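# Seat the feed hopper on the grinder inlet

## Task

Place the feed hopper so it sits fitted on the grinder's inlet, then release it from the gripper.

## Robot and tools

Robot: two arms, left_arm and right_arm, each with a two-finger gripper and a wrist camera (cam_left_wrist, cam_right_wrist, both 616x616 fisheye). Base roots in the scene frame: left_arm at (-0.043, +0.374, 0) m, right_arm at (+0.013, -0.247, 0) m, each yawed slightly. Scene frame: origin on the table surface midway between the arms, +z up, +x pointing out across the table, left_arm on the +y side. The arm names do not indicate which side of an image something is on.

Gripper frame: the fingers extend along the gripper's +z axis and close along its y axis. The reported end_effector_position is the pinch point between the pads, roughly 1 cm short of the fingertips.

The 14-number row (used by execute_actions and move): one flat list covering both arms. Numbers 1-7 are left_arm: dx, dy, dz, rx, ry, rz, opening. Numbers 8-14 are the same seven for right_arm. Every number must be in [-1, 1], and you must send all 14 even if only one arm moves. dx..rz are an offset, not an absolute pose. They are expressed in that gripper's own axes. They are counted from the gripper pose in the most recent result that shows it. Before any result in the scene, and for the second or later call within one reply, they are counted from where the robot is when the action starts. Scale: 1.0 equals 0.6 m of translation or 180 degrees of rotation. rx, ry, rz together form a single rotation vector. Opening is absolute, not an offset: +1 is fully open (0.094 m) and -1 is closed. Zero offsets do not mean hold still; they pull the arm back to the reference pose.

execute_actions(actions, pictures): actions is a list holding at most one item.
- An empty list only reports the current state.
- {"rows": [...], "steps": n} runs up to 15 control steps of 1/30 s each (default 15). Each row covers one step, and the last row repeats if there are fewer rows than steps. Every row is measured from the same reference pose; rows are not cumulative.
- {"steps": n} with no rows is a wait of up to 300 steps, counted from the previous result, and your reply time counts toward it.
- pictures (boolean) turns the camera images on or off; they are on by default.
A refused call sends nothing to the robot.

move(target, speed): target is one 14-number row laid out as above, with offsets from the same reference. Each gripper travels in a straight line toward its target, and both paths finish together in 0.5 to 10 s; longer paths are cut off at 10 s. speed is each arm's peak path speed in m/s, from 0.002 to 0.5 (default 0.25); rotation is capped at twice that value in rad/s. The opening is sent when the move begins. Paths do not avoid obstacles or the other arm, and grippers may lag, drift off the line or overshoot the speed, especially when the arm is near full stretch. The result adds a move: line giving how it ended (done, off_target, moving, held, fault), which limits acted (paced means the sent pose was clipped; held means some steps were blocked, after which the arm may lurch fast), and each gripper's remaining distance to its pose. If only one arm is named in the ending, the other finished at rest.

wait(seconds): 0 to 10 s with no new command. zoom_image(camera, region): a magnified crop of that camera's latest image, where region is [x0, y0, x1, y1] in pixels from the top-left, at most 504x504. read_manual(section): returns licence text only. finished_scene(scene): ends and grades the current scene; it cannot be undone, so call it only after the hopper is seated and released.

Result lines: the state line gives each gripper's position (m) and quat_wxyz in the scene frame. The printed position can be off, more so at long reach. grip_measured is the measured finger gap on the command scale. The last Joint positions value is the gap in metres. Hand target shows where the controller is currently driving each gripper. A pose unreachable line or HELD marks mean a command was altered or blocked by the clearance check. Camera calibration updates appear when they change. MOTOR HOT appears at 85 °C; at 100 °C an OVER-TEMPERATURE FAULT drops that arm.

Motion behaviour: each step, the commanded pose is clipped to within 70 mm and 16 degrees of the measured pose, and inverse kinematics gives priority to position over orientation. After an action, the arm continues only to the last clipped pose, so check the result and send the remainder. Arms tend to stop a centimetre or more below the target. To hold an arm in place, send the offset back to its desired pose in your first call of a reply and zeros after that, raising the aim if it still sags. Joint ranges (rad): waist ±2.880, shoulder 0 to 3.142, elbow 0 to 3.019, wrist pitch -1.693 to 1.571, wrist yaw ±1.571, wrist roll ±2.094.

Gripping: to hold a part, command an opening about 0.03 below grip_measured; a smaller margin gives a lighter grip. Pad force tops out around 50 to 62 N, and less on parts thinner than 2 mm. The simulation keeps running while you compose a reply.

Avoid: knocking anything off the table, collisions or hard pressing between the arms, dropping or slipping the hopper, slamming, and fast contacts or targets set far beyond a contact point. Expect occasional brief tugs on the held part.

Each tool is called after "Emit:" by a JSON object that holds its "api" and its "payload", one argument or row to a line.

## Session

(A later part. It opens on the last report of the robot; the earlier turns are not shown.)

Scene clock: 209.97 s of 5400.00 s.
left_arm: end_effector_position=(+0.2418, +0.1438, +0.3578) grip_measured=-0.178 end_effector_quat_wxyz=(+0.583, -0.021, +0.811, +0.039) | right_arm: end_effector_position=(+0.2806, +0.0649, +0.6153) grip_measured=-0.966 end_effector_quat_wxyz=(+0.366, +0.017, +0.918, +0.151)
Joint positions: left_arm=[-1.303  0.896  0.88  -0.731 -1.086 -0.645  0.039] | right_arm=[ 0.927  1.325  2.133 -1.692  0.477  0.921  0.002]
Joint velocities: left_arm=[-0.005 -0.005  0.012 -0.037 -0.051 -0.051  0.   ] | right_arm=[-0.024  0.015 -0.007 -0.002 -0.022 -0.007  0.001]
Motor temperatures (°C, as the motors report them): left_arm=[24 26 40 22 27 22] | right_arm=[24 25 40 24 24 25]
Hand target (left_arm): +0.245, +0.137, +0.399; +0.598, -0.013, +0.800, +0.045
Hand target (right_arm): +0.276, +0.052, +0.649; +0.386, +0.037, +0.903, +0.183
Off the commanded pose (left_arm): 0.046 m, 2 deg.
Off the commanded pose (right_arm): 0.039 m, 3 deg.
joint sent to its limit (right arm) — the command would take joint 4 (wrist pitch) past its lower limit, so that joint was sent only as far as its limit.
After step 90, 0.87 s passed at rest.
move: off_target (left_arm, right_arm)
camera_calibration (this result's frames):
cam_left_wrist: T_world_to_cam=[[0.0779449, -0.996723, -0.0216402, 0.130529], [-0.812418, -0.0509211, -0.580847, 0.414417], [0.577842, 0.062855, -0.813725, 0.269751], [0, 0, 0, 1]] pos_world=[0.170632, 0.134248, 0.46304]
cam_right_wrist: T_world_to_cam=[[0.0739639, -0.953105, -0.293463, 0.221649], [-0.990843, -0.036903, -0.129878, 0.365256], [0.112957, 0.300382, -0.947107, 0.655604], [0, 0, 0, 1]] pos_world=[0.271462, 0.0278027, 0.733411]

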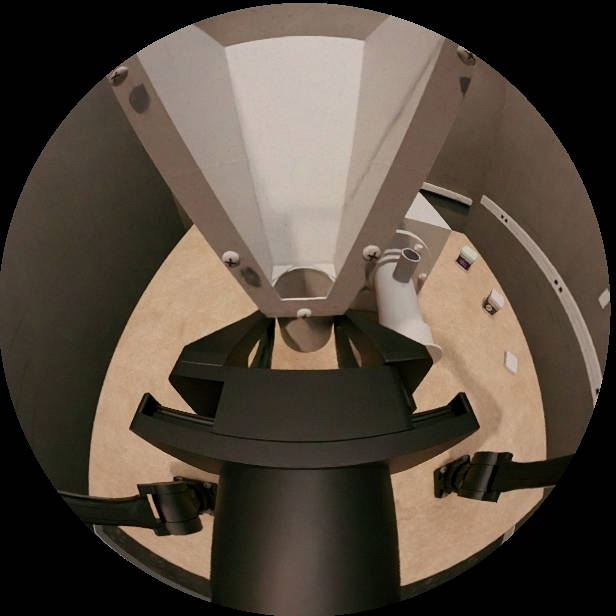

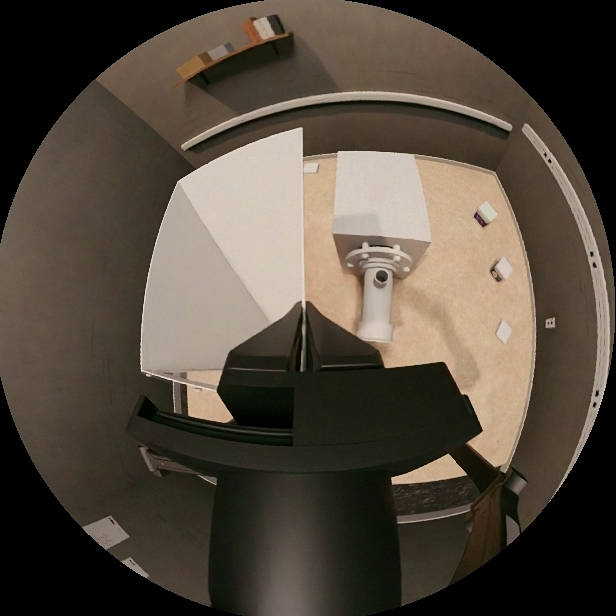

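Emit:
{"api": "move", "payload": {
  "target": [-0.213,-0.302,0.206,0,-0.012,0,-0.23,-0.32,-0.268,0.029,-0.012,-0.025,0.012,-1],
  "speed": 0.1
}}

Scene clock: 214.63 s of 5400.00 s.
left_arm: end_effector_position=(+0.4023, -0.0211, +0.3806) grip_measured=-0.187 end_effector_quat_wxyz=(+0.570, -0.020, +0.821, +0.042) | right_arm: end_effector_position=(+0.4601, -0.0940, +0.6371) grip_measured=-0.966 end_effector_quat_wxyz=(+0.346, +0.016, +0.925, +0.159)
Joint positions: left_arm=[-1.16   1.493  1.42  -0.578 -0.96  -0.51   0.038] | right_arm=[ 0.172  1.498  2.397 -1.692 -0.079  0.369  0.002]
Joint velocities: left_arm=[-0.015 -0.005 -0.012  0.002 -0.007  0.066  0.   ] | right_arm=[-0.024  0.005 -0.017 -0.007 -0.022 -0.022 -0.   ]
Motor temperatures (°C, as the motors report them): left_arm=[24 26 42 22 27 23] | right_arm=[24 25 41 24 24 25]
Hand target (left_arm): +0.411, -0.020, +0.437; +0.596, -0.024, +0.802, +0.039
Hand target (right_arm): +0.439, -0.108, +0.688; +0.403, +0.032, +0.897, +0.178
Off the commanded pose (left_arm): 0.054 m, 4 deg.
Off the commanded pose (right_arm): 0.053 m, 7 deg.
move: off_target (left_arm, right_arm)
camera_calibration (this result's frames):
cam_left_wrist: T_world_to_cam=[[0.0791107, -0.996486, -0.0275014, -0.0441021], [-0.831192, -0.0507077, -0.553668, 0.546821], [0.550328, 0.0666601, -0.832283, 0.224135], [0, 0, 0, 1]] pos_world=[0.334655, -0.0311599, 0.488088]
cam_right_wrist: T_world_to_cam=[[0.075798, -0.948131, -0.308709, 0.0726696], [-0.994695, -0.0503051, -0.0897285, 0.51504], [0.0695448, 0.313873, -0.946915, 0.724818], [0, 0, 0, 1]] pos_world=[0.456392, -0.132691, 0.754989]

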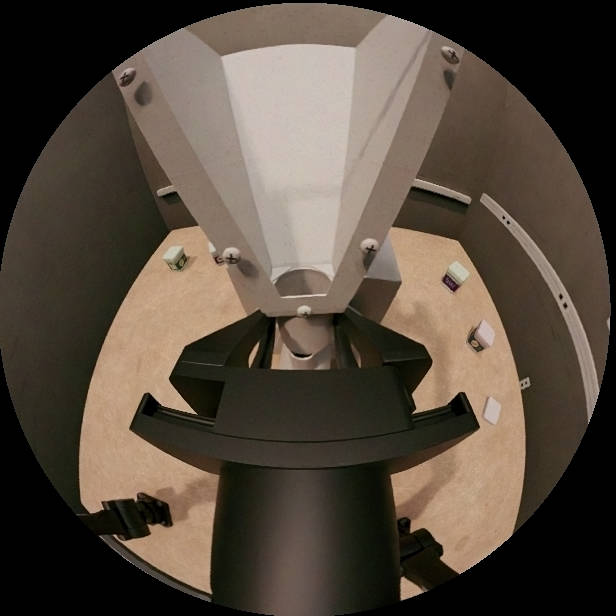

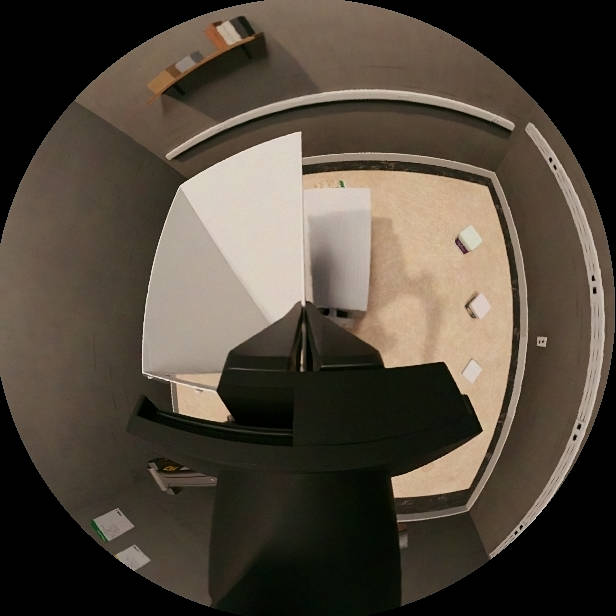

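Emit:
{"api": "execute_actions", "payload": {
  "actions": []
}}

Scene clock: 216.77 s of 5400.00 s.
left_arm: end_effector_position=(+0.4023, -0.0211, +0.3806) grip_measured=-0.187 end_effector_quat_wxyz=(+0.570, -0.020, +0.821, +0.042) | right_arm: end_effector_position=(+0.4601, -0.0940, +0.6372) grip_measured=-0.966 end_effector_quat_wxyz=(+0.346, +0.016, +0.925, +0.159)
Joint positions: left_arm=[-1.16   1.493  1.42  -0.578 -0.96  -0.51   0.038] | right_arm=[ 0.172  1.498  2.397 -1.692 -0.079  0.369  0.002]
Joint velocities: left_arm=[-0.005  0.005 -0.007  0.017 -0.022  0.007 -0.001] | right_arm=[-0.015  0.005 -0.007 -0.007  0.007 -0.007  0.   ]
Motor temperatures (°C, as the motors report them): left_arm=[24 27 43 22 27 23] | right_arm=[24 25 41 24 24 25]
Hand target (left_arm): +0.411, -0.020, +0.437; +0.596, -0.024, +0.802, +0.039
Hand target (right_arm): +0.438, -0.108, +0.688; +0.403, +0.032, +0.897, +0.178
Off the commanded pose (left_arm): 0.054 m, 4 deg.
Off the commanded pose (right_arm): 0.053 m, 7 deg.
Steps of this call (steps 1 to 64: nothing new was sent). Readings (end_effector_position):
1: left_arm (+0.4023, -0.0211, +0.3806) | right_arm (+0.4601, -0.0940, +0.6372)
2: left_arm (+0.4023, -0.0211, +0.3806) | right_arm (+0.4601, -0.0940, +0.6372)
4: left_arm (+0.4023, -0.0211, +0.3806) | right_arm (+0.4601, -0.0940, +0.6372)
8: left_arm (+0.4023, -0.0211, +0.3806) | right_arm (+0.4601, -0.0940, +0.6372)
64: the state above
camera_calibration (this result's frames):
cam_left_wrist: T_world_to_cam=[[0.0791107, -0.996486, -0.0275014, -0.0441021], [-0.831192, -0.0507077, -0.553668, 0.546821], [0.550328, 0.0666601, -0.832283, 0.224135], [0, 0, 0, 1]] pos_world=[0.334655, -0.0311599, 0.488088]
cam_right_wrist: T_world_to_cam=[[0.0759104, -0.948096, -0.308789, 0.0727106], [-0.994662, -0.0502949, -0.0900965, 0.515229], [0.0698896, 0.31398, -0.946854, 0.724786], [0, 0, 0, 1]] pos_world=[0.456304, -0.132719, 0.755139]

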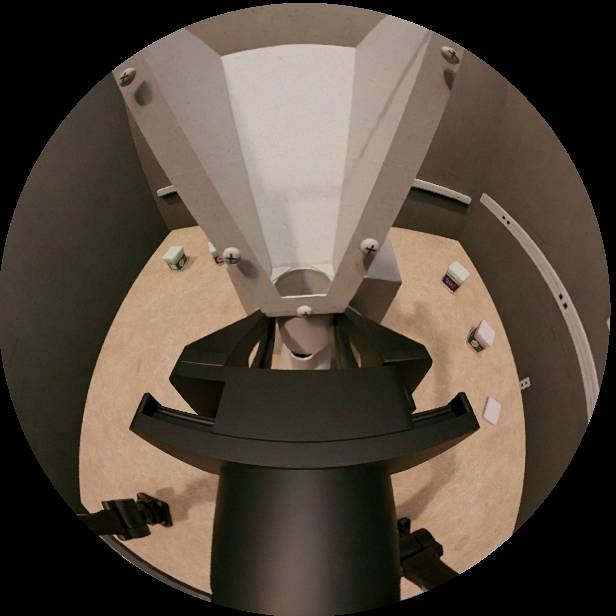

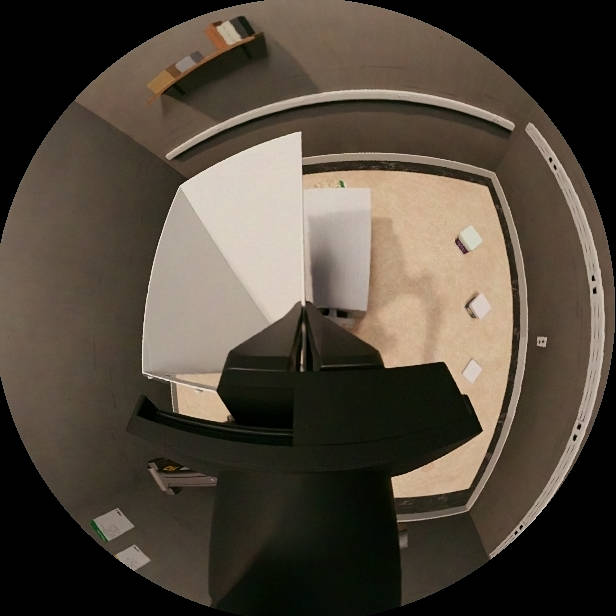

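Emit:
{"api": "execute_actions", "payload": {
  "actions": [
    {"rows":[[-0.0725,0.002,0.003,0,-0.022,0,-0.23,0.004,0,-0.086,0,-0.045,0,-1]],"steps":15}
  ]
}}

Emit:
{"api": "wait", "payload": {
  "seconds": 0.5
}}

Scene clock: 218.33 s of 5400.00 s.
left_arm: end_effector_position=(+0.4068, -0.0283, +0.3766) grip_measured=-0.190 end_effector_quat_wxyz=(+0.572, -0.019, +0.820, +0.032) | right_arm: end_effector_position=(+0.4502, -0.1062, +0.6342) grip_measured=-0.966 end_effector_quat_wxyz=(+0.368, +0.024, +0.919, +0.140)
Joint positions: left_arm=[-1.158  1.507  1.419 -0.54  -0.945 -0.5    0.038] | right_arm=[ 0.174  1.417  2.274 -1.618 -0.023  0.366  0.002]
Joint velocities: left_arm=[-0.005 -0.005  0.007 -0.002 -0.007 -0.066  0.002] | right_arm=[ 0.005 -0.005 -0.007  0.012  0.095 -0.007  0.001]
Motor temperatures (°C, as the motors report them): left_arm=[24 27 44 22 27 23] | right_arm=[24 25 41 24 24 25]
Hand target (left_arm): +0.416, -0.018, +0.420; +0.595, -0.022, +0.802, +0.043
Hand target (right_arm): +0.424, -0.109, +0.670; +0.410, +0.026, +0.898, +0.159
Off the commanded pose (left_arm): 0.046 m, 4 deg.
Off the commanded pose (right_arm): 0.046 m, 6 deg.
Steps of this call (steps 1 to 32: nothing new was sent; steps 33 to 47: all 15 steps of this action). Readings (end_effector_position):
33: left_arm (+0.4027, -0.0211, +0.3810) | right_arm (+0.4604, -0.0959, +0.6351)
34: left_arm (+0.4040, -0.0214, +0.3787) | right_arm (+0.4580, -0.0989, +0.6326)
36: left_arm (+0.4060, -0.0257, +0.3749) | right_arm (+0.4544, -0.1041, +0.6310)
40: left_arm (+0.4065, -0.0280, +0.3760) | right_arm (+0.4497, -0.1064, +0.6345)
47: the state above
camera_calibration (this result's frames):
cam_left_wrist: T_world_to_cam=[[0.0654803, -0.99778, -0.0121465, -0.052065], [-0.829107, -0.0476296, -0.557057, 0.548547], [0.555242, 0.046547, -0.830385, 0.215545], [0, 0, 0, 1]] pos_world=[0.338534, -0.0358553, 0.483925]
cam_right_wrist: T_world_to_cam=[[0.0546743, -0.959229, -0.27729, 0.0493772], [-0.991138, -0.0184667, -0.131545, 0.532594], [0.121061, 0.282024, -0.951739, 0.703101], [0, 0, 0, 1]] pos_world=[0.440056, -0.141092, 0.75292]

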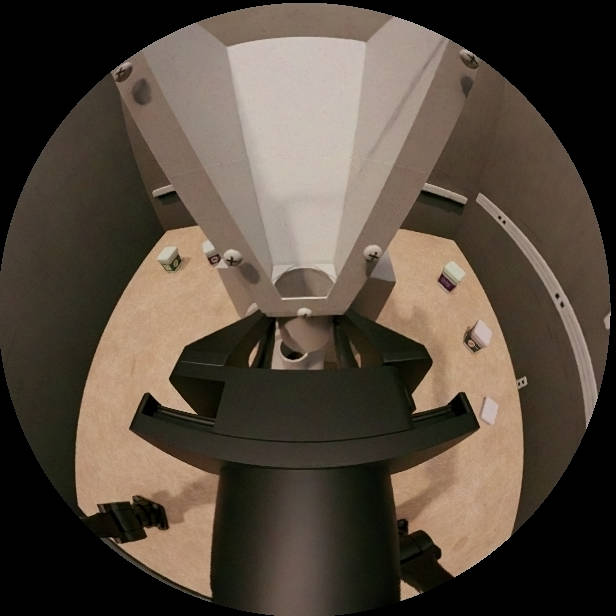

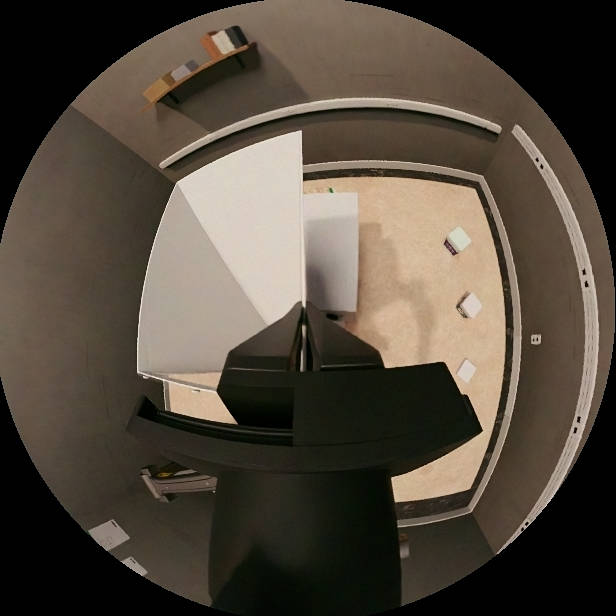

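Scene clock: 218.83 s of 5400.00 s.
left_arm: end_effector_position=(+0.4068, -0.0283, +0.3766) grip_measured=-0.190 end_effector_quat_wxyz=(+0.572, -0.019, +0.820, +0.032) | right_arm: end_effector_position=(+0.4502, -0.1062, +0.6342) grip_measured=-0.966 end_effector_quat_wxyz=(+0.368, +0.024, +0.919, +0.140)
Joint positions: left_arm=[-1.158  1.507  1.419 -0.54  -0.945 -0.5    0.038] | right_arm=[ 0.174  1.417  2.274 -1.618 -0.023  0.366  0.002]
Joint velocities: left_arm=[-0.005 -0.015  0.002  0.002 -0.066 -0.007 -0.001] | right_arm=[ 0.005  0.015 -0.017 -0.017  0.037 -0.037 -0.   ]
Motor temperatures (°C, as the motors report them): left_arm=[24 27 44 22 27 23] | right_arm=[24 25 41 24 24 25]
Hand target (left_arm): +0.416, -0.018, +0.420; +0.595, -0.022, +0.802, +0.043
Hand target (right_arm): +0.424, -0.109, +0.670; +0.410, +0.026, +0.898, +0.159
Off the commanded pose (left_arm): 0.046 m, 4 deg.
Off the commanded pose (right_arm): 0.046 m, 6 deg.
Steps of this call (steps 1 to 15: nothing new was sent). Readings (end_effector_position):
1: left_arm (+0.4068, -0.0283, +0.3766) | right_arm (+0.4502, -0.1062, +0.6342)
2: left_arm (+0.4068, -0.0283, +0.3766) | right_arm (+0.4502, -0.1062, +0.6342)
4: left_arm (+0.4068, -0.0283, +0.3766) | right_arm (+0.4502, -0.1062, +0.6342)
8: left_arm (+0.4068, -0.0283, +0.3766) | right_arm (+0.4502, -0.1062, +0.6342)
15: the state above
camera_calibration (this result's frames):
cam_left_wrist: T_world_to_cam=[[0.0654803, -0.99778, -0.0121465, -0.052065], [-0.829107, -0.0476296, -0.557057, 0.548547], [0.555242, 0.046547, -0.830385, 0.215545], [0, 0, 0, 1]] pos_world=[0.338534, -0.0358553, 0.483925]
cam_right_wrist: T_world_to_cam=[[0.0546743, -0.959229, -0.27729, 0.0493772], [-0.991138, -0.0184667, -0.131545, 0.532594], [0.121061, 0.282024, -0.951739, 0.703101], [0, 0, 0, 1]] pos_world=[0.440056, -0.141092, 0.75292]

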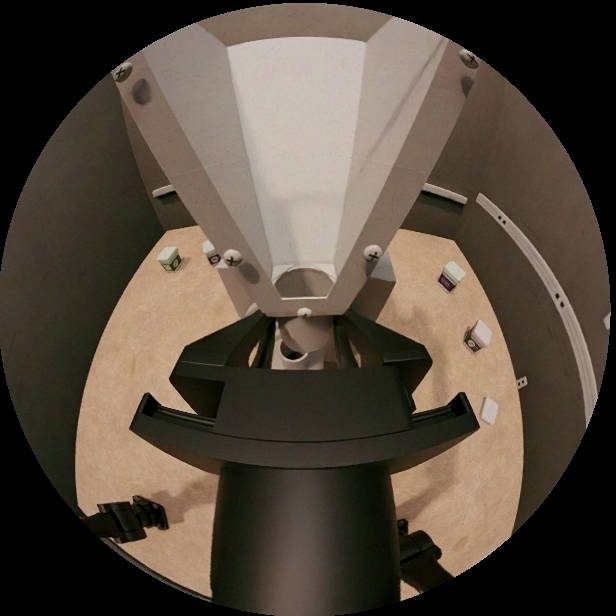

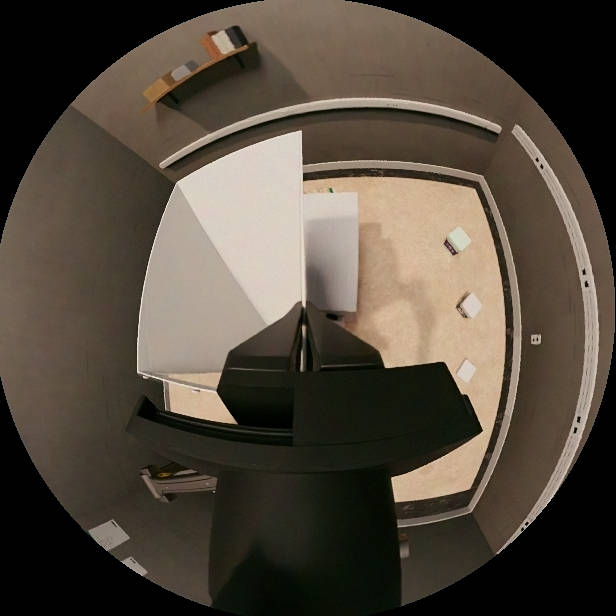

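Emit:
{"api": "execute_actions", "payload": {
  "actions": [
    {"rows":[[-0.06,0.022,0.003,0,-0.022,0,-0.23,0.015,0.012,-0.07,0,-0.035,0,-1],[-0.056,0.025,0.003,0,-0.022,0,-0.23,0.017,0.015,-0.067,0,-0.035,0,-1],[-0.053,0.028,0.003,0,-0.022,0,-0.23,0.019,0.018,-0.064,0,-0.035,0,-1],[-0.05,0.03,0.003,0,-0.022,0,-0.23,0.02,0.02,-0.0625,0,-0.035,0,-1]],"steps":15}
  ]
}}

Scene clock: 220.93 s of 5400.00 s.
left_arm: end_effector_position=(+0.4056, -0.0296, +0.3594) grip_measured=-0.190 end_effector_quat_wxyz=(+0.572, -0.018, +0.820, +0.016) | right_arm: end_effector_position=(+0.4424, -0.1050, +0.6189) grip_measured=-0.966 end_effector_quat_wxyz=(+0.380, +0.031, +0.917, +0.118)
Joint positions: left_arm=[-1.157  1.5    1.363 -0.469 -0.919 -0.498  0.038] | right_arm=[ 0.212  1.35   2.144 -1.549  0.055  0.386  0.002]
Joint velocities: left_arm=[-0.005 -0.015  0.012 -0.012  0.037 -0.007 -0.   ] | right_arm=[-0.015 -0.015 -0.012 -0.017 -0.022 -0.037 -0.   ]
Motor temperatures (°C, as the motors report them): left_arm=[24 27 44 22 28 23] | right_arm=[24 26 40 24 24 25]
Hand target (left_arm): +0.415, -0.009, +0.403; +0.597, -0.022, +0.801, +0.034
Hand target (right_arm): +0.415, -0.103, +0.653; +0.417, +0.030, +0.897, +0.139
Off the commanded pose (left_arm): 0.051 m, 4 deg.
Off the commanded pose (right_arm): 0.046 m, 6 deg.
Steps of this call (steps 1 to 48: nothing new was sent; steps 49 to 63: all 15 steps of this action). Readings (end_effector_position):
49: left_arm (+0.4069, -0.0290, +0.3760) | right_arm (+0.4511, -0.1075, +0.6323)
50: left_arm (+0.4078, -0.0293, +0.3723) | right_arm (+0.4484, -0.1090, +0.6294)
52: left_arm (+0.4076, -0.0309, +0.3644) | right_arm (+0.4438, -0.1095, +0.6234)
56: left_arm (+0.4059, -0.0300, +0.3600) | right_arm (+0.4427, -0.1053, +0.6195)
63: the state above
camera_calibration (this result's frames):
cam_left_wrist: T_world_to_cam=[[0.0453999, -0.998893, 0.0122974, -0.0541342], [-0.82982, -0.0445635, -0.556249, 0.537953], [0.556181, 0.015049, -0.830925, 0.200827], [0, 0, 0, 1]] pos_world=[0.337166, -0.0331235, 0.466774]
cam_right_wrist: T_world_to_cam=[[0.0274176, -0.969546, -0.243371, 0.0367652], [-0.988655, 0.00966732, -0.149893, 0.536136], [0.14768, 0.244719, -0.958281, 0.677526], [0, 0, 0, 1]] pos_world=[0.428988, -0.135341, 0.738571]

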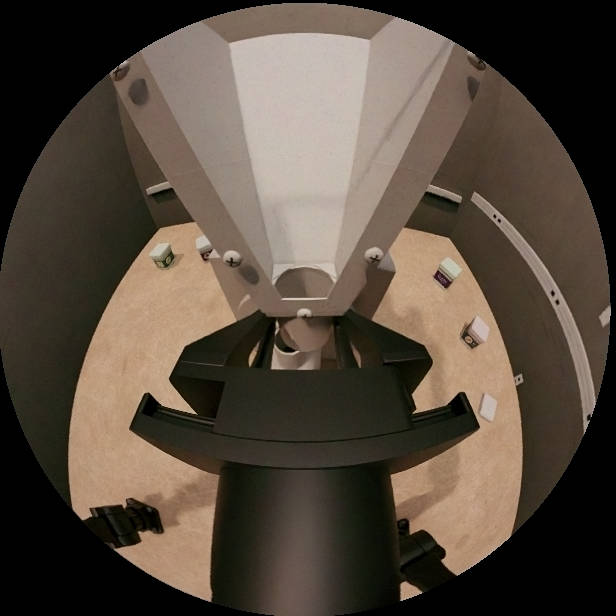

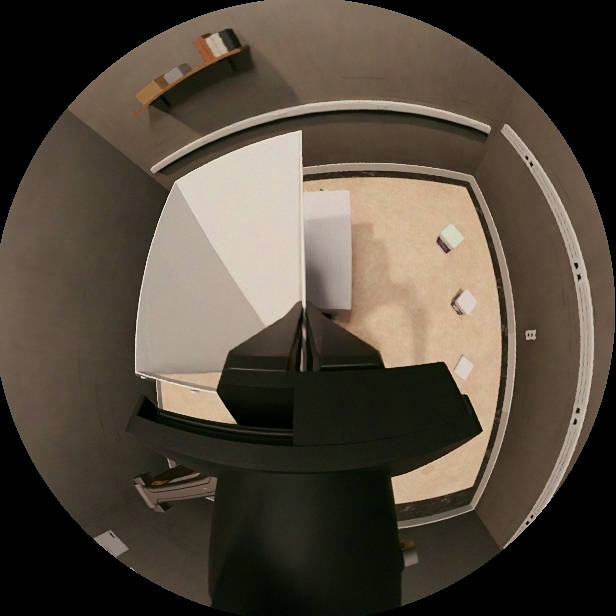

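Emit:
{"api": "execute_actions", "payload": {
  "actions": [
    {"rows":[[-0.077,0.04,0,-0.012,-0.022,0.004,-0.23,-0.008,0.02,-0.07,0,-0.03,0,-1],[-0.077,0.044,0,-0.014,-0.022,0.004,-0.23,-0.009,0.023,-0.07,0,-0.03,0,-1],[-0.077,0.048,0,-0.016,-0.022,0.004,-0.23,-0.009,0.025,-0.07,0,-0.03,0,-1],[-0.077,0.052,0,-0.018,-0.022,0.004,-0.23,-0.009,0.027,-0.07,0,-0.03,0,-1]],"steps":15}
  ]
}}

Emit:
{"api": "zoom_image", "payload": {
  "camera": "cam_left_wrist",
  "region": [240,290,370,390]
}}

Scene clock: 223.47 s of 5400.00 s.
left_arm: end_effector_position=(+0.4053, -0.0233, +0.3591) grip_measured=-0.190 end_effector_quat_wxyz=(+0.573, -0.029, +0.819, +0.013) | right_arm: end_effector_position=(+0.4388, -0.0964, +0.6200) grip_measured=-0.964 end_effector_quat_wxyz=(+0.387, +0.027, +0.916, +0.101)
Joint positions: left_arm=[-1.152  1.489  1.35  -0.465 -0.924 -0.517  0.038] | right_arm=[ 0.256  1.349  2.144 -1.548  0.118  0.394  0.002]
Joint velocities: left_arm=[-0.015  0.015 -0.007 -0.002 -0.051 -0.066  0.001] | right_arm=[ 0.005  0.024 -0.007  0.022  0.051 -0.037 -0.   ]
Motor temperatures (°C, as the motors report them): left_arm=[24 27 44 22 28 23] | right_arm=[24 26 40 25 24 25]
Hand target (left_arm): +0.418, +0.003, +0.401; +0.595, -0.032, +0.802, +0.044
Hand target (right_arm): +0.415, -0.099, +0.653; +0.422, +0.036, +0.898, +0.118
Off the commanded pose (left_arm): 0.053 m, 5 deg.
Off the commanded pose (right_arm): 0.042 m, 5 deg.
Steps of this call (steps 1 to 61: nothing new was sent; steps 62 to 76: all 15 steps of this action). Readings (end_effector_position):
62: left_arm (+0.4056, -0.0296, +0.3594) | right_arm (+0.4426, -0.1063, +0.6192)
63: left_arm (+0.4058, -0.0298, +0.3595) | right_arm (+0.4424, -0.1060, +0.6194)
65: left_arm (+0.4070, -0.0275, +0.3592) | right_arm (+0.4408, -0.1020, +0.6197)
69: left_arm (+0.4054, -0.0235, +0.3591) | right_arm (+0.4389, -0.0965, +0.6200)
76: the state above
camera_calibration (this result's frames):
cam_left_wrist: T_world_to_cam=[[0.060588, -0.997728, 0.0294673, -0.0600856], [-0.826999, -0.0667074, -0.558231, 0.536877], [0.558929, 0.00945268, -0.829162, 0.198807], [0, 0, 0, 1]] pos_world=[0.336519, -0.0260146, 0.466315]
cam_right_wrist: T_world_to_cam=[[0.0242877, -0.97757, -0.209204, 0.0248608], [-0.986199, 0.0108527, -0.165206, 0.541175], [0.163771, 0.210329, -0.963816, 0.670009], [0, 0, 0, 1]] pos_world=[0.423374, -0.122493, 0.740371]

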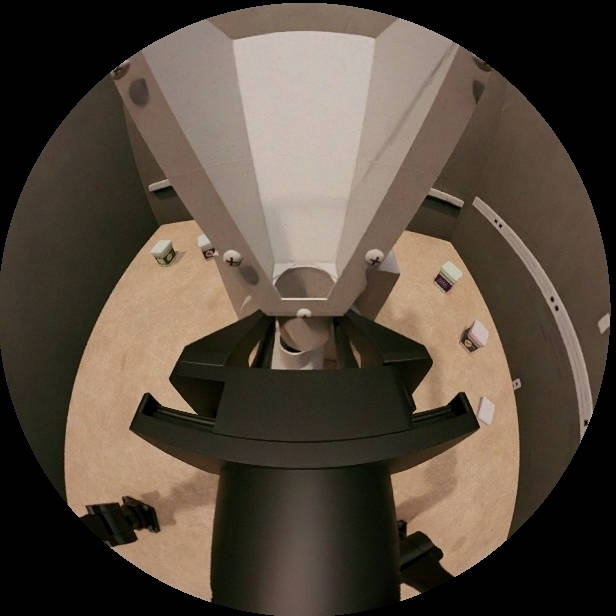

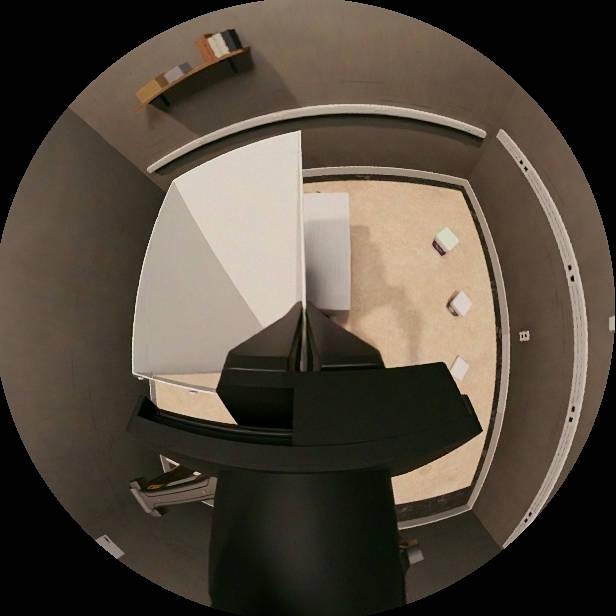

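Region (240, 290, 370, 390) of cam_left_wrist's 616x616 image, scaled by 3.877, with more detail than that image has; it fills the top 388 rows of this view, and the rest is white.

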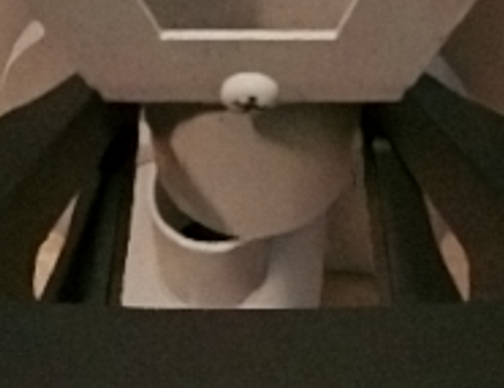

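Emit:
{"api": "execute_actions", "payload": {
  "actions": [
    {"rows":[[-0.074,0.048,0.005,-0.014,-0.022,0.012,-0.23,-0.015,0.008,-0.064,0,-0.028,0,-1],[-0.074,0.052,0.005,-0.014,-0.022,0.014,-0.23,-0.015,0.006,-0.064,0,-0.028,0,-1],[-0.074,0.057,0.005,-0.014,-0.022,0.016,-0.23,-0.015,0.003,-0.064,0,-0.028,0,-1]],"steps":15}
  ]
}}

Emit:
{"api": "zoom_image", "payload": {
  "camera": "cam_left_wrist",
  "region": [240,290,370,390]
}}

Scene clock: 225.63 s of 5400.00 s.
left_arm: end_effector_position=(+0.4047, -0.0154, +0.3599) grip_measured=-0.190 end_effector_quat_wxyz=(+0.574, -0.022, +0.818, +0.016) | right_arm: end_effector_position=(+0.4374, -0.0930, +0.6203) grip_measured=-0.961 end_effector_quat_wxyz=(+0.390, +0.027, +0.915, +0.097)
Joint positions: left_arm=[-1.143  1.47   1.326 -0.448 -0.916 -0.489  0.038] | right_arm=[ 0.272  1.349  2.144 -1.548  0.138  0.401  0.002]
Joint velocities: left_arm=[-0.005 -0.005 -0.002  0.007 -0.037  0.066 -0.   ] | right_arm=[ 0.015 -0.005  0.002 -0.002 -0.022  0.022  0.001]
Motor temperatures (°C, as the motors report them): left_arm=[24 27 44 22 29 23] | right_arm=[24 26 40 25 24 25]
Hand target (left_arm): +0.419, +0.014, +0.398; +0.596, -0.025, +0.801, +0.048
Hand target (right_arm): +0.417, -0.102, +0.651; +0.427, +0.031, +0.898, +0.100
Off the commanded pose (left_arm): 0.051 m, 5 deg.
Off the commanded pose (right_arm): 0.039 m, 5 deg.
Steps of this call (steps 1 to 50: nothing new was sent; steps 51 to 65: all 15 steps of this action). Readings (end_effector_position):
51: left_arm (+0.4053, -0.0230, +0.3587) | right_arm (+0.4390, -0.0971, +0.6201)
52: left_arm (+0.4051, -0.0234, +0.3584) | right_arm (+0.4389, -0.0969, +0.6202)
54: left_arm (+0.4055, -0.0209, +0.3581) | right_arm (+0.4381, -0.0948, +0.6202)
58: left_arm (+0.4043, -0.0162, +0.3595) | right_arm (+0.4374, -0.0928, +0.6203)
65: the state above
camera_calibration (this result's frames):
cam_left_wrist: T_world_to_cam=[[0.05299, -0.998453, 0.0168464, -0.0446728], [-0.825798, -0.0532998, -0.561442, 0.538255], [0.561471, 0.0158391, -0.827345, 0.198119], [0, 0, 0, 1]] pos_world=[0.335619, -0.0190528, 0.466864]
cam_right_wrist: T_world_to_cam=[[0.0217221, -0.979214, -0.201665, 0.024574], [-0.98547, 0.0130167, -0.169353, 0.542281], [0.168458, 0.202414, -0.964702, 0.66757], [0, 0, 0, 1]] pos_world=[0.42141, -0.118121, 0.740799]

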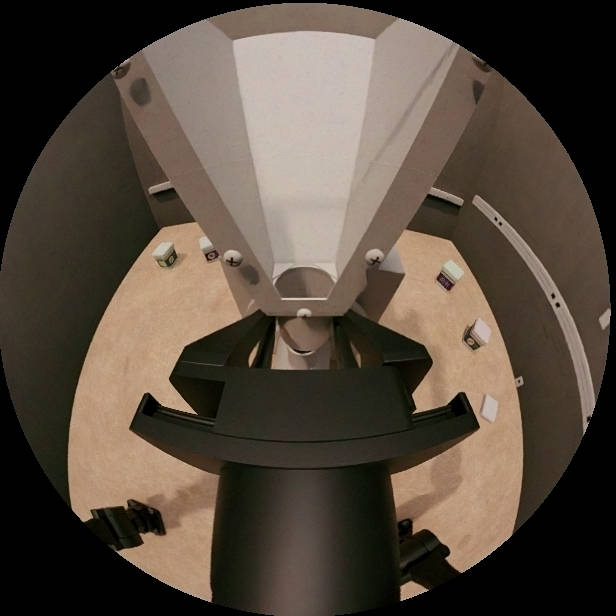

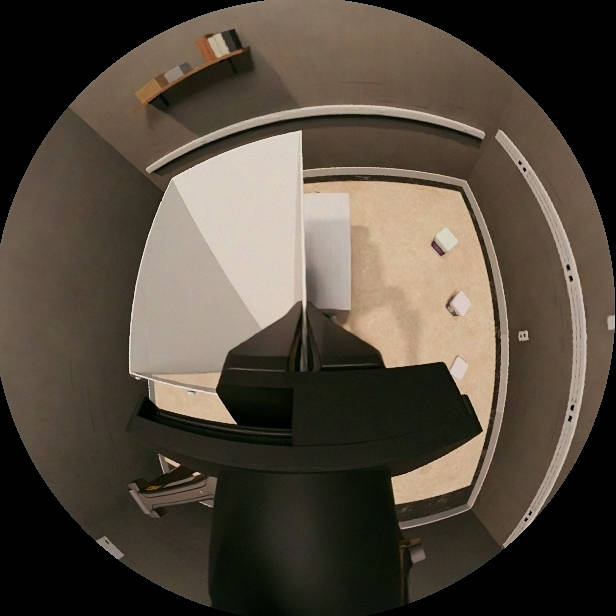

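Region (240, 290, 370, 390) of cam_left_wrist's 616x616 image, scaled by 3.877, with more detail than that image has; it fills the top 388 rows of this view, and the rest is white.

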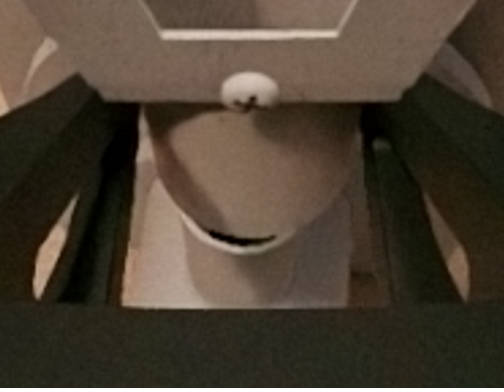

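Emit:
{"api": "execute_actions", "payload": {
  "actions": [
    {"rows":[[-0.066,0.049,0.005,-0.014,-0.022,0.012,-0.23,-0.012,-0.003,-0.058,0,-0.028,0,-1],[-0.063,0.049,0.007,-0.014,-0.022,0.012,-0.23,-0.01,-0.003,-0.055,0,-0.028,0,-1],[-0.06,0.05,0.009,-0.014,-0.022,0.012,-0.23,-0.008,-0.004,-0.052,0,-0.028,0,-1],[-0.057,0.05,0.011,-0.014,-0.022,0.012,-0.23,-0.007,-0.004,-0.049,0,-0.028,0,-1],[-0.054,0.05,0.013,-0.014,-0.022,0.012,-0.23,-0.005,-0.005,-0.045,0,-0.028,0,-1],[-0.05,0.05,0.016,-0.014,-0.022,0.012,-0.23,-0.003,-0.005,-0.041,0,-0.028,0,-1]],"steps":15}
  ]
}}

Emit:
{"api": "zoom_image", "payload": {
  "camera": "cam_left_wrist",
  "region": [240,290,370,390]
}}

Scene clock: 228.47 s of 5400.00 s.
left_arm: end_effector_position=(+0.4039, -0.0114, +0.3415) grip_measured=-0.190 end_effector_quat_wxyz=(+0.572, -0.016, +0.820, +0.017) | right_arm: end_effector_position=(+0.4403, -0.0905, +0.6005) grip_measured=-0.958 end_effector_quat_wxyz=(+0.383, +0.027, +0.919, +0.091)
Joint positions: left_arm=[-1.138  1.465  1.275 -0.399 -0.903 -0.474  0.038] | right_arm=[ 0.278  1.326  2.062 -1.508  0.149  0.405  0.002]
Joint velocities: left_arm=[ 0.005 -0.015  0.002  0.012  0.037  0.095  0.001] | right_arm=[-0.015 -0.015 -0.002  0.007 -0.037  0.007 -0.   ]
Motor temperatures (°C, as the motors report them): left_arm=[24 28 44 22 29 24] | right_arm=[24 26 39 25 24 25]
Hand target (left_arm): +0.419, +0.017, +0.383; +0.597, -0.023, +0.801, +0.047
Hand target (right_arm): +0.420, -0.100, +0.636; +0.429, +0.031, +0.898, +0.096
Off the commanded pose (left_arm): 0.054 m, 5 deg.
Off the commanded pose (right_arm): 0.043 m, 6 deg.
Steps of this call (steps 1 to 70: nothing new was sent; steps 71 to 85: all 15 steps of this action). Readings (end_effector_position):
71: left_arm (+0.4047, -0.0155, +0.3594) | right_arm (+0.4377, -0.0931, +0.6196)
72: left_arm (+0.4046, -0.0154, +0.3584) | right_arm (+0.4371, -0.0933, +0.6185)
74: left_arm (+0.4038, -0.0148, +0.3545) | right_arm (+0.4366, -0.0929, +0.6148)
78: left_arm (+0.4034, -0.0132, +0.3459) | right_arm (+0.4381, -0.0917, +0.6054)
85: the state above
camera_calibration (this result's frames):
cam_left_wrist: T_world_to_cam=[[0.0430006, -0.99904, 0.00832974, -0.0333175], [-0.829344, -0.040343, -0.55728, 0.527641], [0.557081, 0.0170551, -0.830283, 0.186047], [0, 0, 0, 1]] pos_world=[0.335385, -0.015172, 0.448792]
cam_right_wrist: T_world_to_cam=[[0.0145017, -0.981431, -0.191265, 0.0196381], [-0.987831, 0.0155618, -0.154749, 0.534197], [0.154852, 0.191182, -0.969263, 0.655228], [0, 0, 0, 1]] pos_world=[0.425949, -0.114307, 0.72151]

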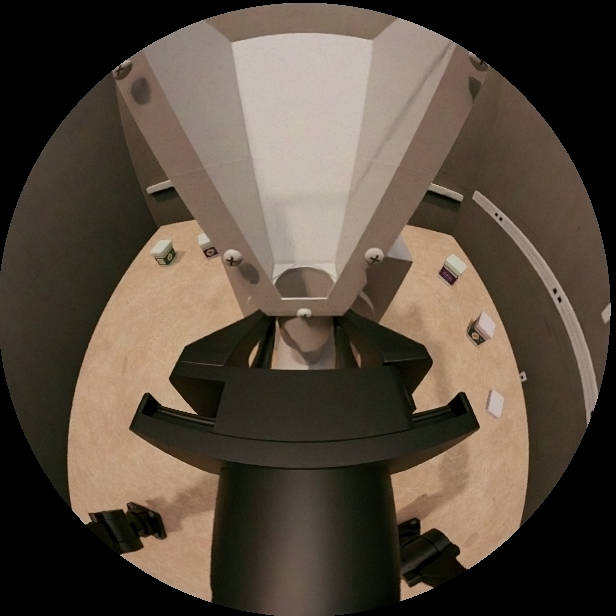

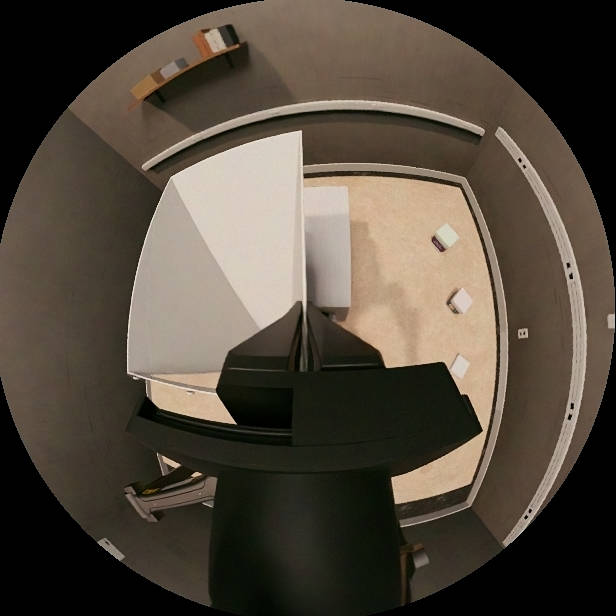

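Region (240, 290, 370, 390) of cam_left_wrist's 616x616 image, scaled by 3.877, with more detail than that image has; it fills the top 388 rows of this view, and the rest is white.

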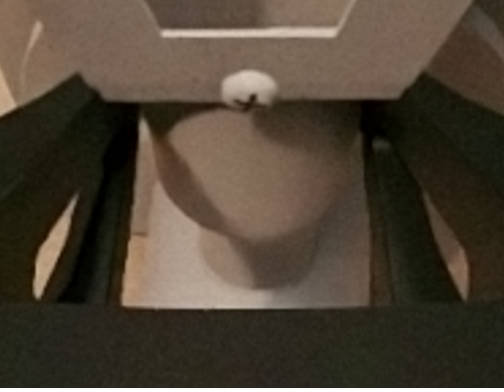

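Emit:
{"api": "execute_actions", "payload": {
  "actions": [
    {"rows":[[-0.078,0.045,0.008,-0.014,-0.024,0.012,-0.23,-0.024,-0.004,-0.066,0,-0.032,0,-1],[-0.08,0.043,0.012,-0.014,-0.024,0.012,-0.23,-0.026,-0.005,-0.064,0,-0.032,0,-1],[-0.082,0.042,0.016,-0.014,-0.024,0.012,-0.23,-0.028,-0.005,-0.063,0,-0.032,0,-1]],"steps":15}
  ]
}}

Emit:
{"api": "zoom_image", "payload": {
  "camera": "cam_left_wrist",
  "region": [240,290,370,390]
}}

Scene clock: 230.47 s of 5400.00 s.
left_arm: end_effector_position=(+0.4076, -0.0113, +0.3431) grip_measured=-0.190 end_effector_quat_wxyz=(+0.574, -0.011, +0.819, +0.014) | right_arm: end_effector_position=(+0.4406, -0.0920, +0.6020) grip_measured=-0.957 end_effector_quat_wxyz=(+0.387, +0.031, +0.917, +0.087)
Joint positions: left_arm=[-1.13   1.465  1.275 -0.382 -0.891 -0.453  0.038] | right_arm=[ 0.28   1.325  2.062 -1.504  0.161  0.409  0.002]
Joint velocities: left_arm=[-0.015 -0.005 -0.007 -0.017 -0.066 -0.051  0.   ] | right_arm=[-0.005 -0.005 -0.007  0.017 -0.037 -0.051 -0.   ]
Motor temperatures (°C, as the motors report them): left_arm=[24 28 44 22 30 24] | right_arm=[24 26 39 25 25 25]
Hand target (left_arm): +0.426, +0.016, +0.383; +0.598, -0.017, +0.800, +0.047
Hand target (right_arm): +0.424, -0.101, +0.637; +0.429, +0.032, +0.898, +0.090
Off the commanded pose (left_arm): 0.053 m, 5 deg.
Off the commanded pose (right_arm): 0.040 m, 5 deg.
Steps of this call (steps 1 to 45: nothing new was sent; steps 46 to 60: all 15 steps of this action). Readings (end_effector_position):
46: left_arm (+0.4043, -0.0118, +0.3420) | right_arm (+0.4398, -0.0911, +0.6013)
47: left_arm (+0.4047, -0.0122, +0.3422) | right_arm (+0.4399, -0.0914, +0.6014)
49: left_arm (+0.4060, -0.0120, +0.3425) | right_arm (+0.4400, -0.0918, +0.6015)
53: left_arm (+0.4075, -0.0112, +0.3430) | right_arm (+0.4405, -0.0919, +0.6020)
60: the state above
camera_calibration (this result's frames):
cam_left_wrist: T_world_to_cam=[[0.0324537, -0.999452, 0.00646994, -0.0285137], [-0.827749, -0.0305051, -0.560268, 0.532106], [0.560159, 0.0128273, -0.828286, 0.183365], [0, 0, 0, 1]] pos_world=[0.338663, -0.0146182, 0.450185]
cam_right_wrist: T_world_to_cam=[[0.00603625, -0.982141, -0.18805, 0.0202538], [-0.98638, 0.025063, -0.16256, 0.539722], [0.16437, 0.18647, -0.968613, 0.651944], [0, 0, 0, 1]] pos_world=[0.425089, -0.115203, 0.723027]

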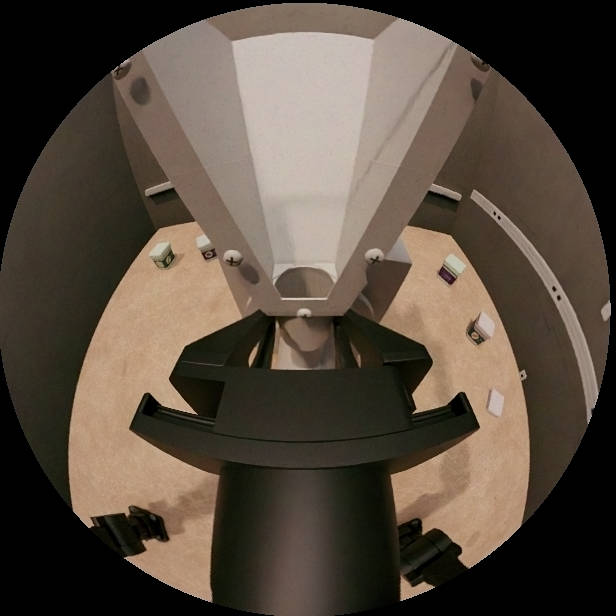

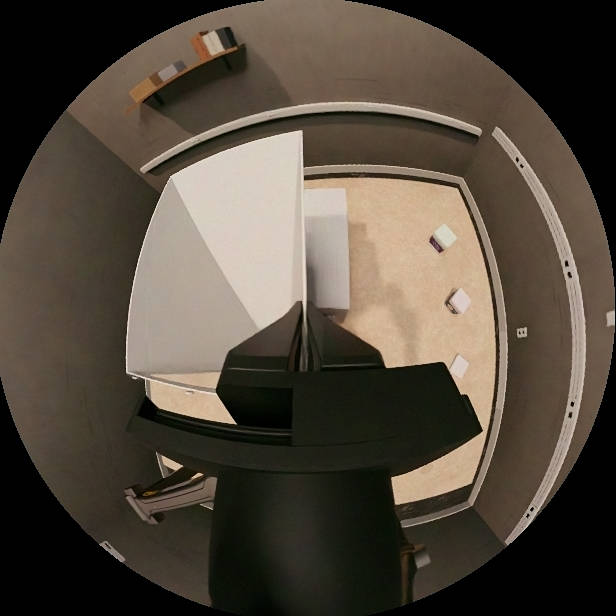

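Region (240, 290, 370, 390) of cam_left_wrist's 616x616 image, scaled by 3.877, with more detail than that image has; it fills the top 388 rows of this view, and the rest is white.

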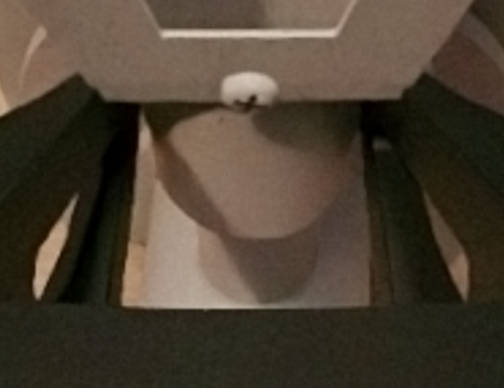

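Emit:
{"api": "execute_actions", "payload": {
  "actions": [
    {"rows":[[-0.073,0.043,0.012,-0.016,-0.022,0.012,-0.23,-0.023,-0.005,-0.06,0,-0.028,0,-1],[-0.07,0.043,0.014,-0.016,-0.022,0.012,-0.23,-0.021,-0.005,-0.057,0,-0.028,0,-1],[-0.067,0.042,0.016,-0.016,-0.022,0.012,-0.23,-0.019,-0.006,-0.055,0,-0.028,0,-1],[-0.064,0.042,0.018,-0.016,-0.022,0.012,-0.23,-0.017,-0.007,-0.052,0,-0.028,0,-1],[-0.061,0.042,0.02,-0.016,-0.022,0.012,-0.23,-0.015,-0.007,-0.05,0,-0.028,0,-1],[-0.058,0.041,0.021,-0.016,-0.022,0.012,-0.23,-0.013,-0.008,-0.047,0,-0.028,0,-1],[-0.055,0.041,0.023,-0.016,-0.022,0.012,-0.23,-0.011,-0.009,-0.045,0,-0.028,0,-1],[-0.052,0.04,0.024,-0.016,-0.022,0.012,-0.23,-0.009,-0.009,-0.042,0,-0.028,0,-1],[-0.048,0.04,0.026,-0.016,-0.022,0.012,-0.23,-0.007,-0.01,-0.04,0,-0.028,0,-1]],"steps":15}
  ]
}}

Emit:
{"api": "zoom_image", "payload": {
  "camera": "cam_left_wrist",
  "region": [240,290,370,390]
}}

Scene clock: 233.00 s of 5400.00 s.
left_arm: end_effector_position=(+0.4098, -0.0099, +0.3290) grip_measured=-0.190 end_effector_quat_wxyz=(+0.574, -0.006, +0.819, +0.014) | right_arm: end_effector_position=(+0.4435, -0.0917, +0.5875) grip_measured=-0.956 end_effector_quat_wxyz=(+0.386, +0.035, +0.918, +0.085)
Joint positions: left_arm=[-1.124  1.471  1.241 -0.333 -0.88  -0.435  0.038] | right_arm=[ 0.28   1.305  1.996 -1.464  0.167  0.415  0.002]
Joint velocities: left_arm=[-0.005 -0.005  0.002  0.037  0.022  0.022  0.   ] | right_arm=[ 0.015 -0.015 -0.027  0.032 -0.007 -0.037 -0.001]
Motor temperatures (°C, as the motors report them): left_arm=[24 28 43 22 30 24] | right_arm=[24 26 39 25 25 25]
Hand target (left_arm): +0.429, +0.014, +0.364; +0.597, -0.013, +0.801, +0.047
Hand target (right_arm): +0.426, -0.102, +0.619; +0.426, +0.035, +0.900, +0.086
Off the commanded pose (left_arm): 0.048 m, 5 deg.
Off the commanded pose (right_arm): 0.038 m, 5 deg.
Steps of this call (steps 1 to 61: nothing new was sent; steps 62 to 76: all 15 steps of this action). Readings (end_effector_position):
62: left_arm (+0.4076, -0.0116, +0.3431) | right_arm (+0.4407, -0.0923, +0.6021)
63: left_arm (+0.4078, -0.0118, +0.3430) | right_arm (+0.4408, -0.0926, +0.6021)
65: left_arm (+0.4084, -0.0119, +0.3428) | right_arm (+0.4410, -0.0927, +0.6019)
69: left_arm (+0.4094, -0.0104, +0.3384) | right_arm (+0.4416, -0.0924, +0.5968)
76: the state above
camera_calibration (this result's frames):
cam_left_wrist: T_world_to_cam=[[0.0241529, -0.999708, 0.000601519, -0.0217189], [-0.8276, -0.0203323, -0.56095, 0.526336], [0.560798, 0.0130508, -0.827849, 0.170031], [0, 0, 0, 1]] pos_world=[0.340768, -0.0132299, 0.436021]
cam_right_wrist: T_world_to_cam=[[-0.00230746, -0.982398, -0.186787, 0.0206923], [-0.986772, 0.0325151, -0.158821, 0.538854], [0.162099, 0.18395, -0.969477, 0.638582], [0, 0, 0, 1]] pos_world=[0.42826, -0.11466, 0.708537]

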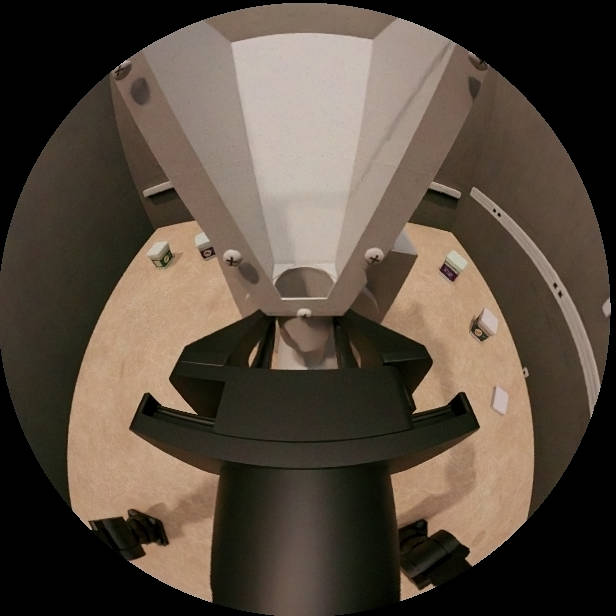

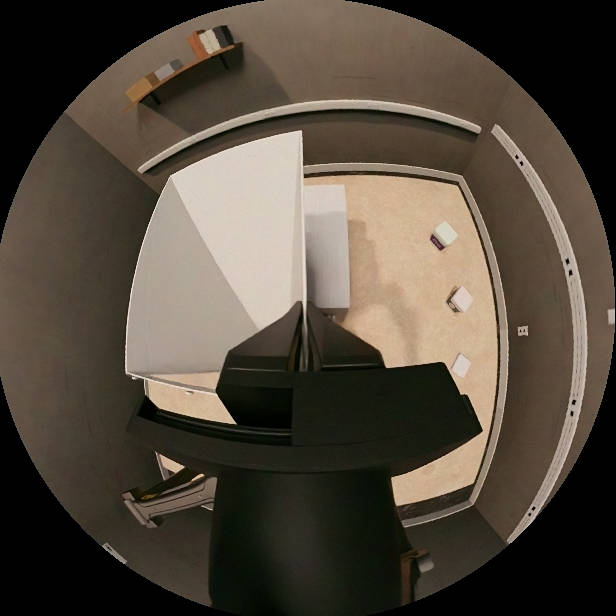

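Region (240, 290, 370, 390) of cam_left_wrist's 616x616 image, scaled by 3.877, with more detail than that image has; it fills the top 388 rows of this view, and the rest is white.

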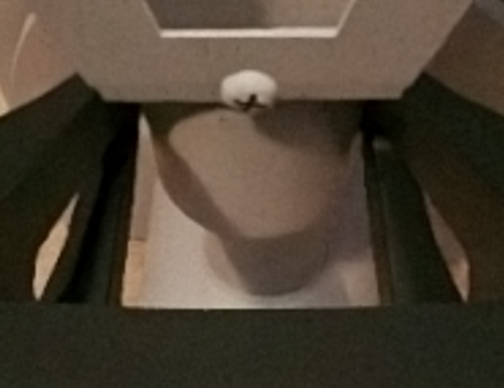

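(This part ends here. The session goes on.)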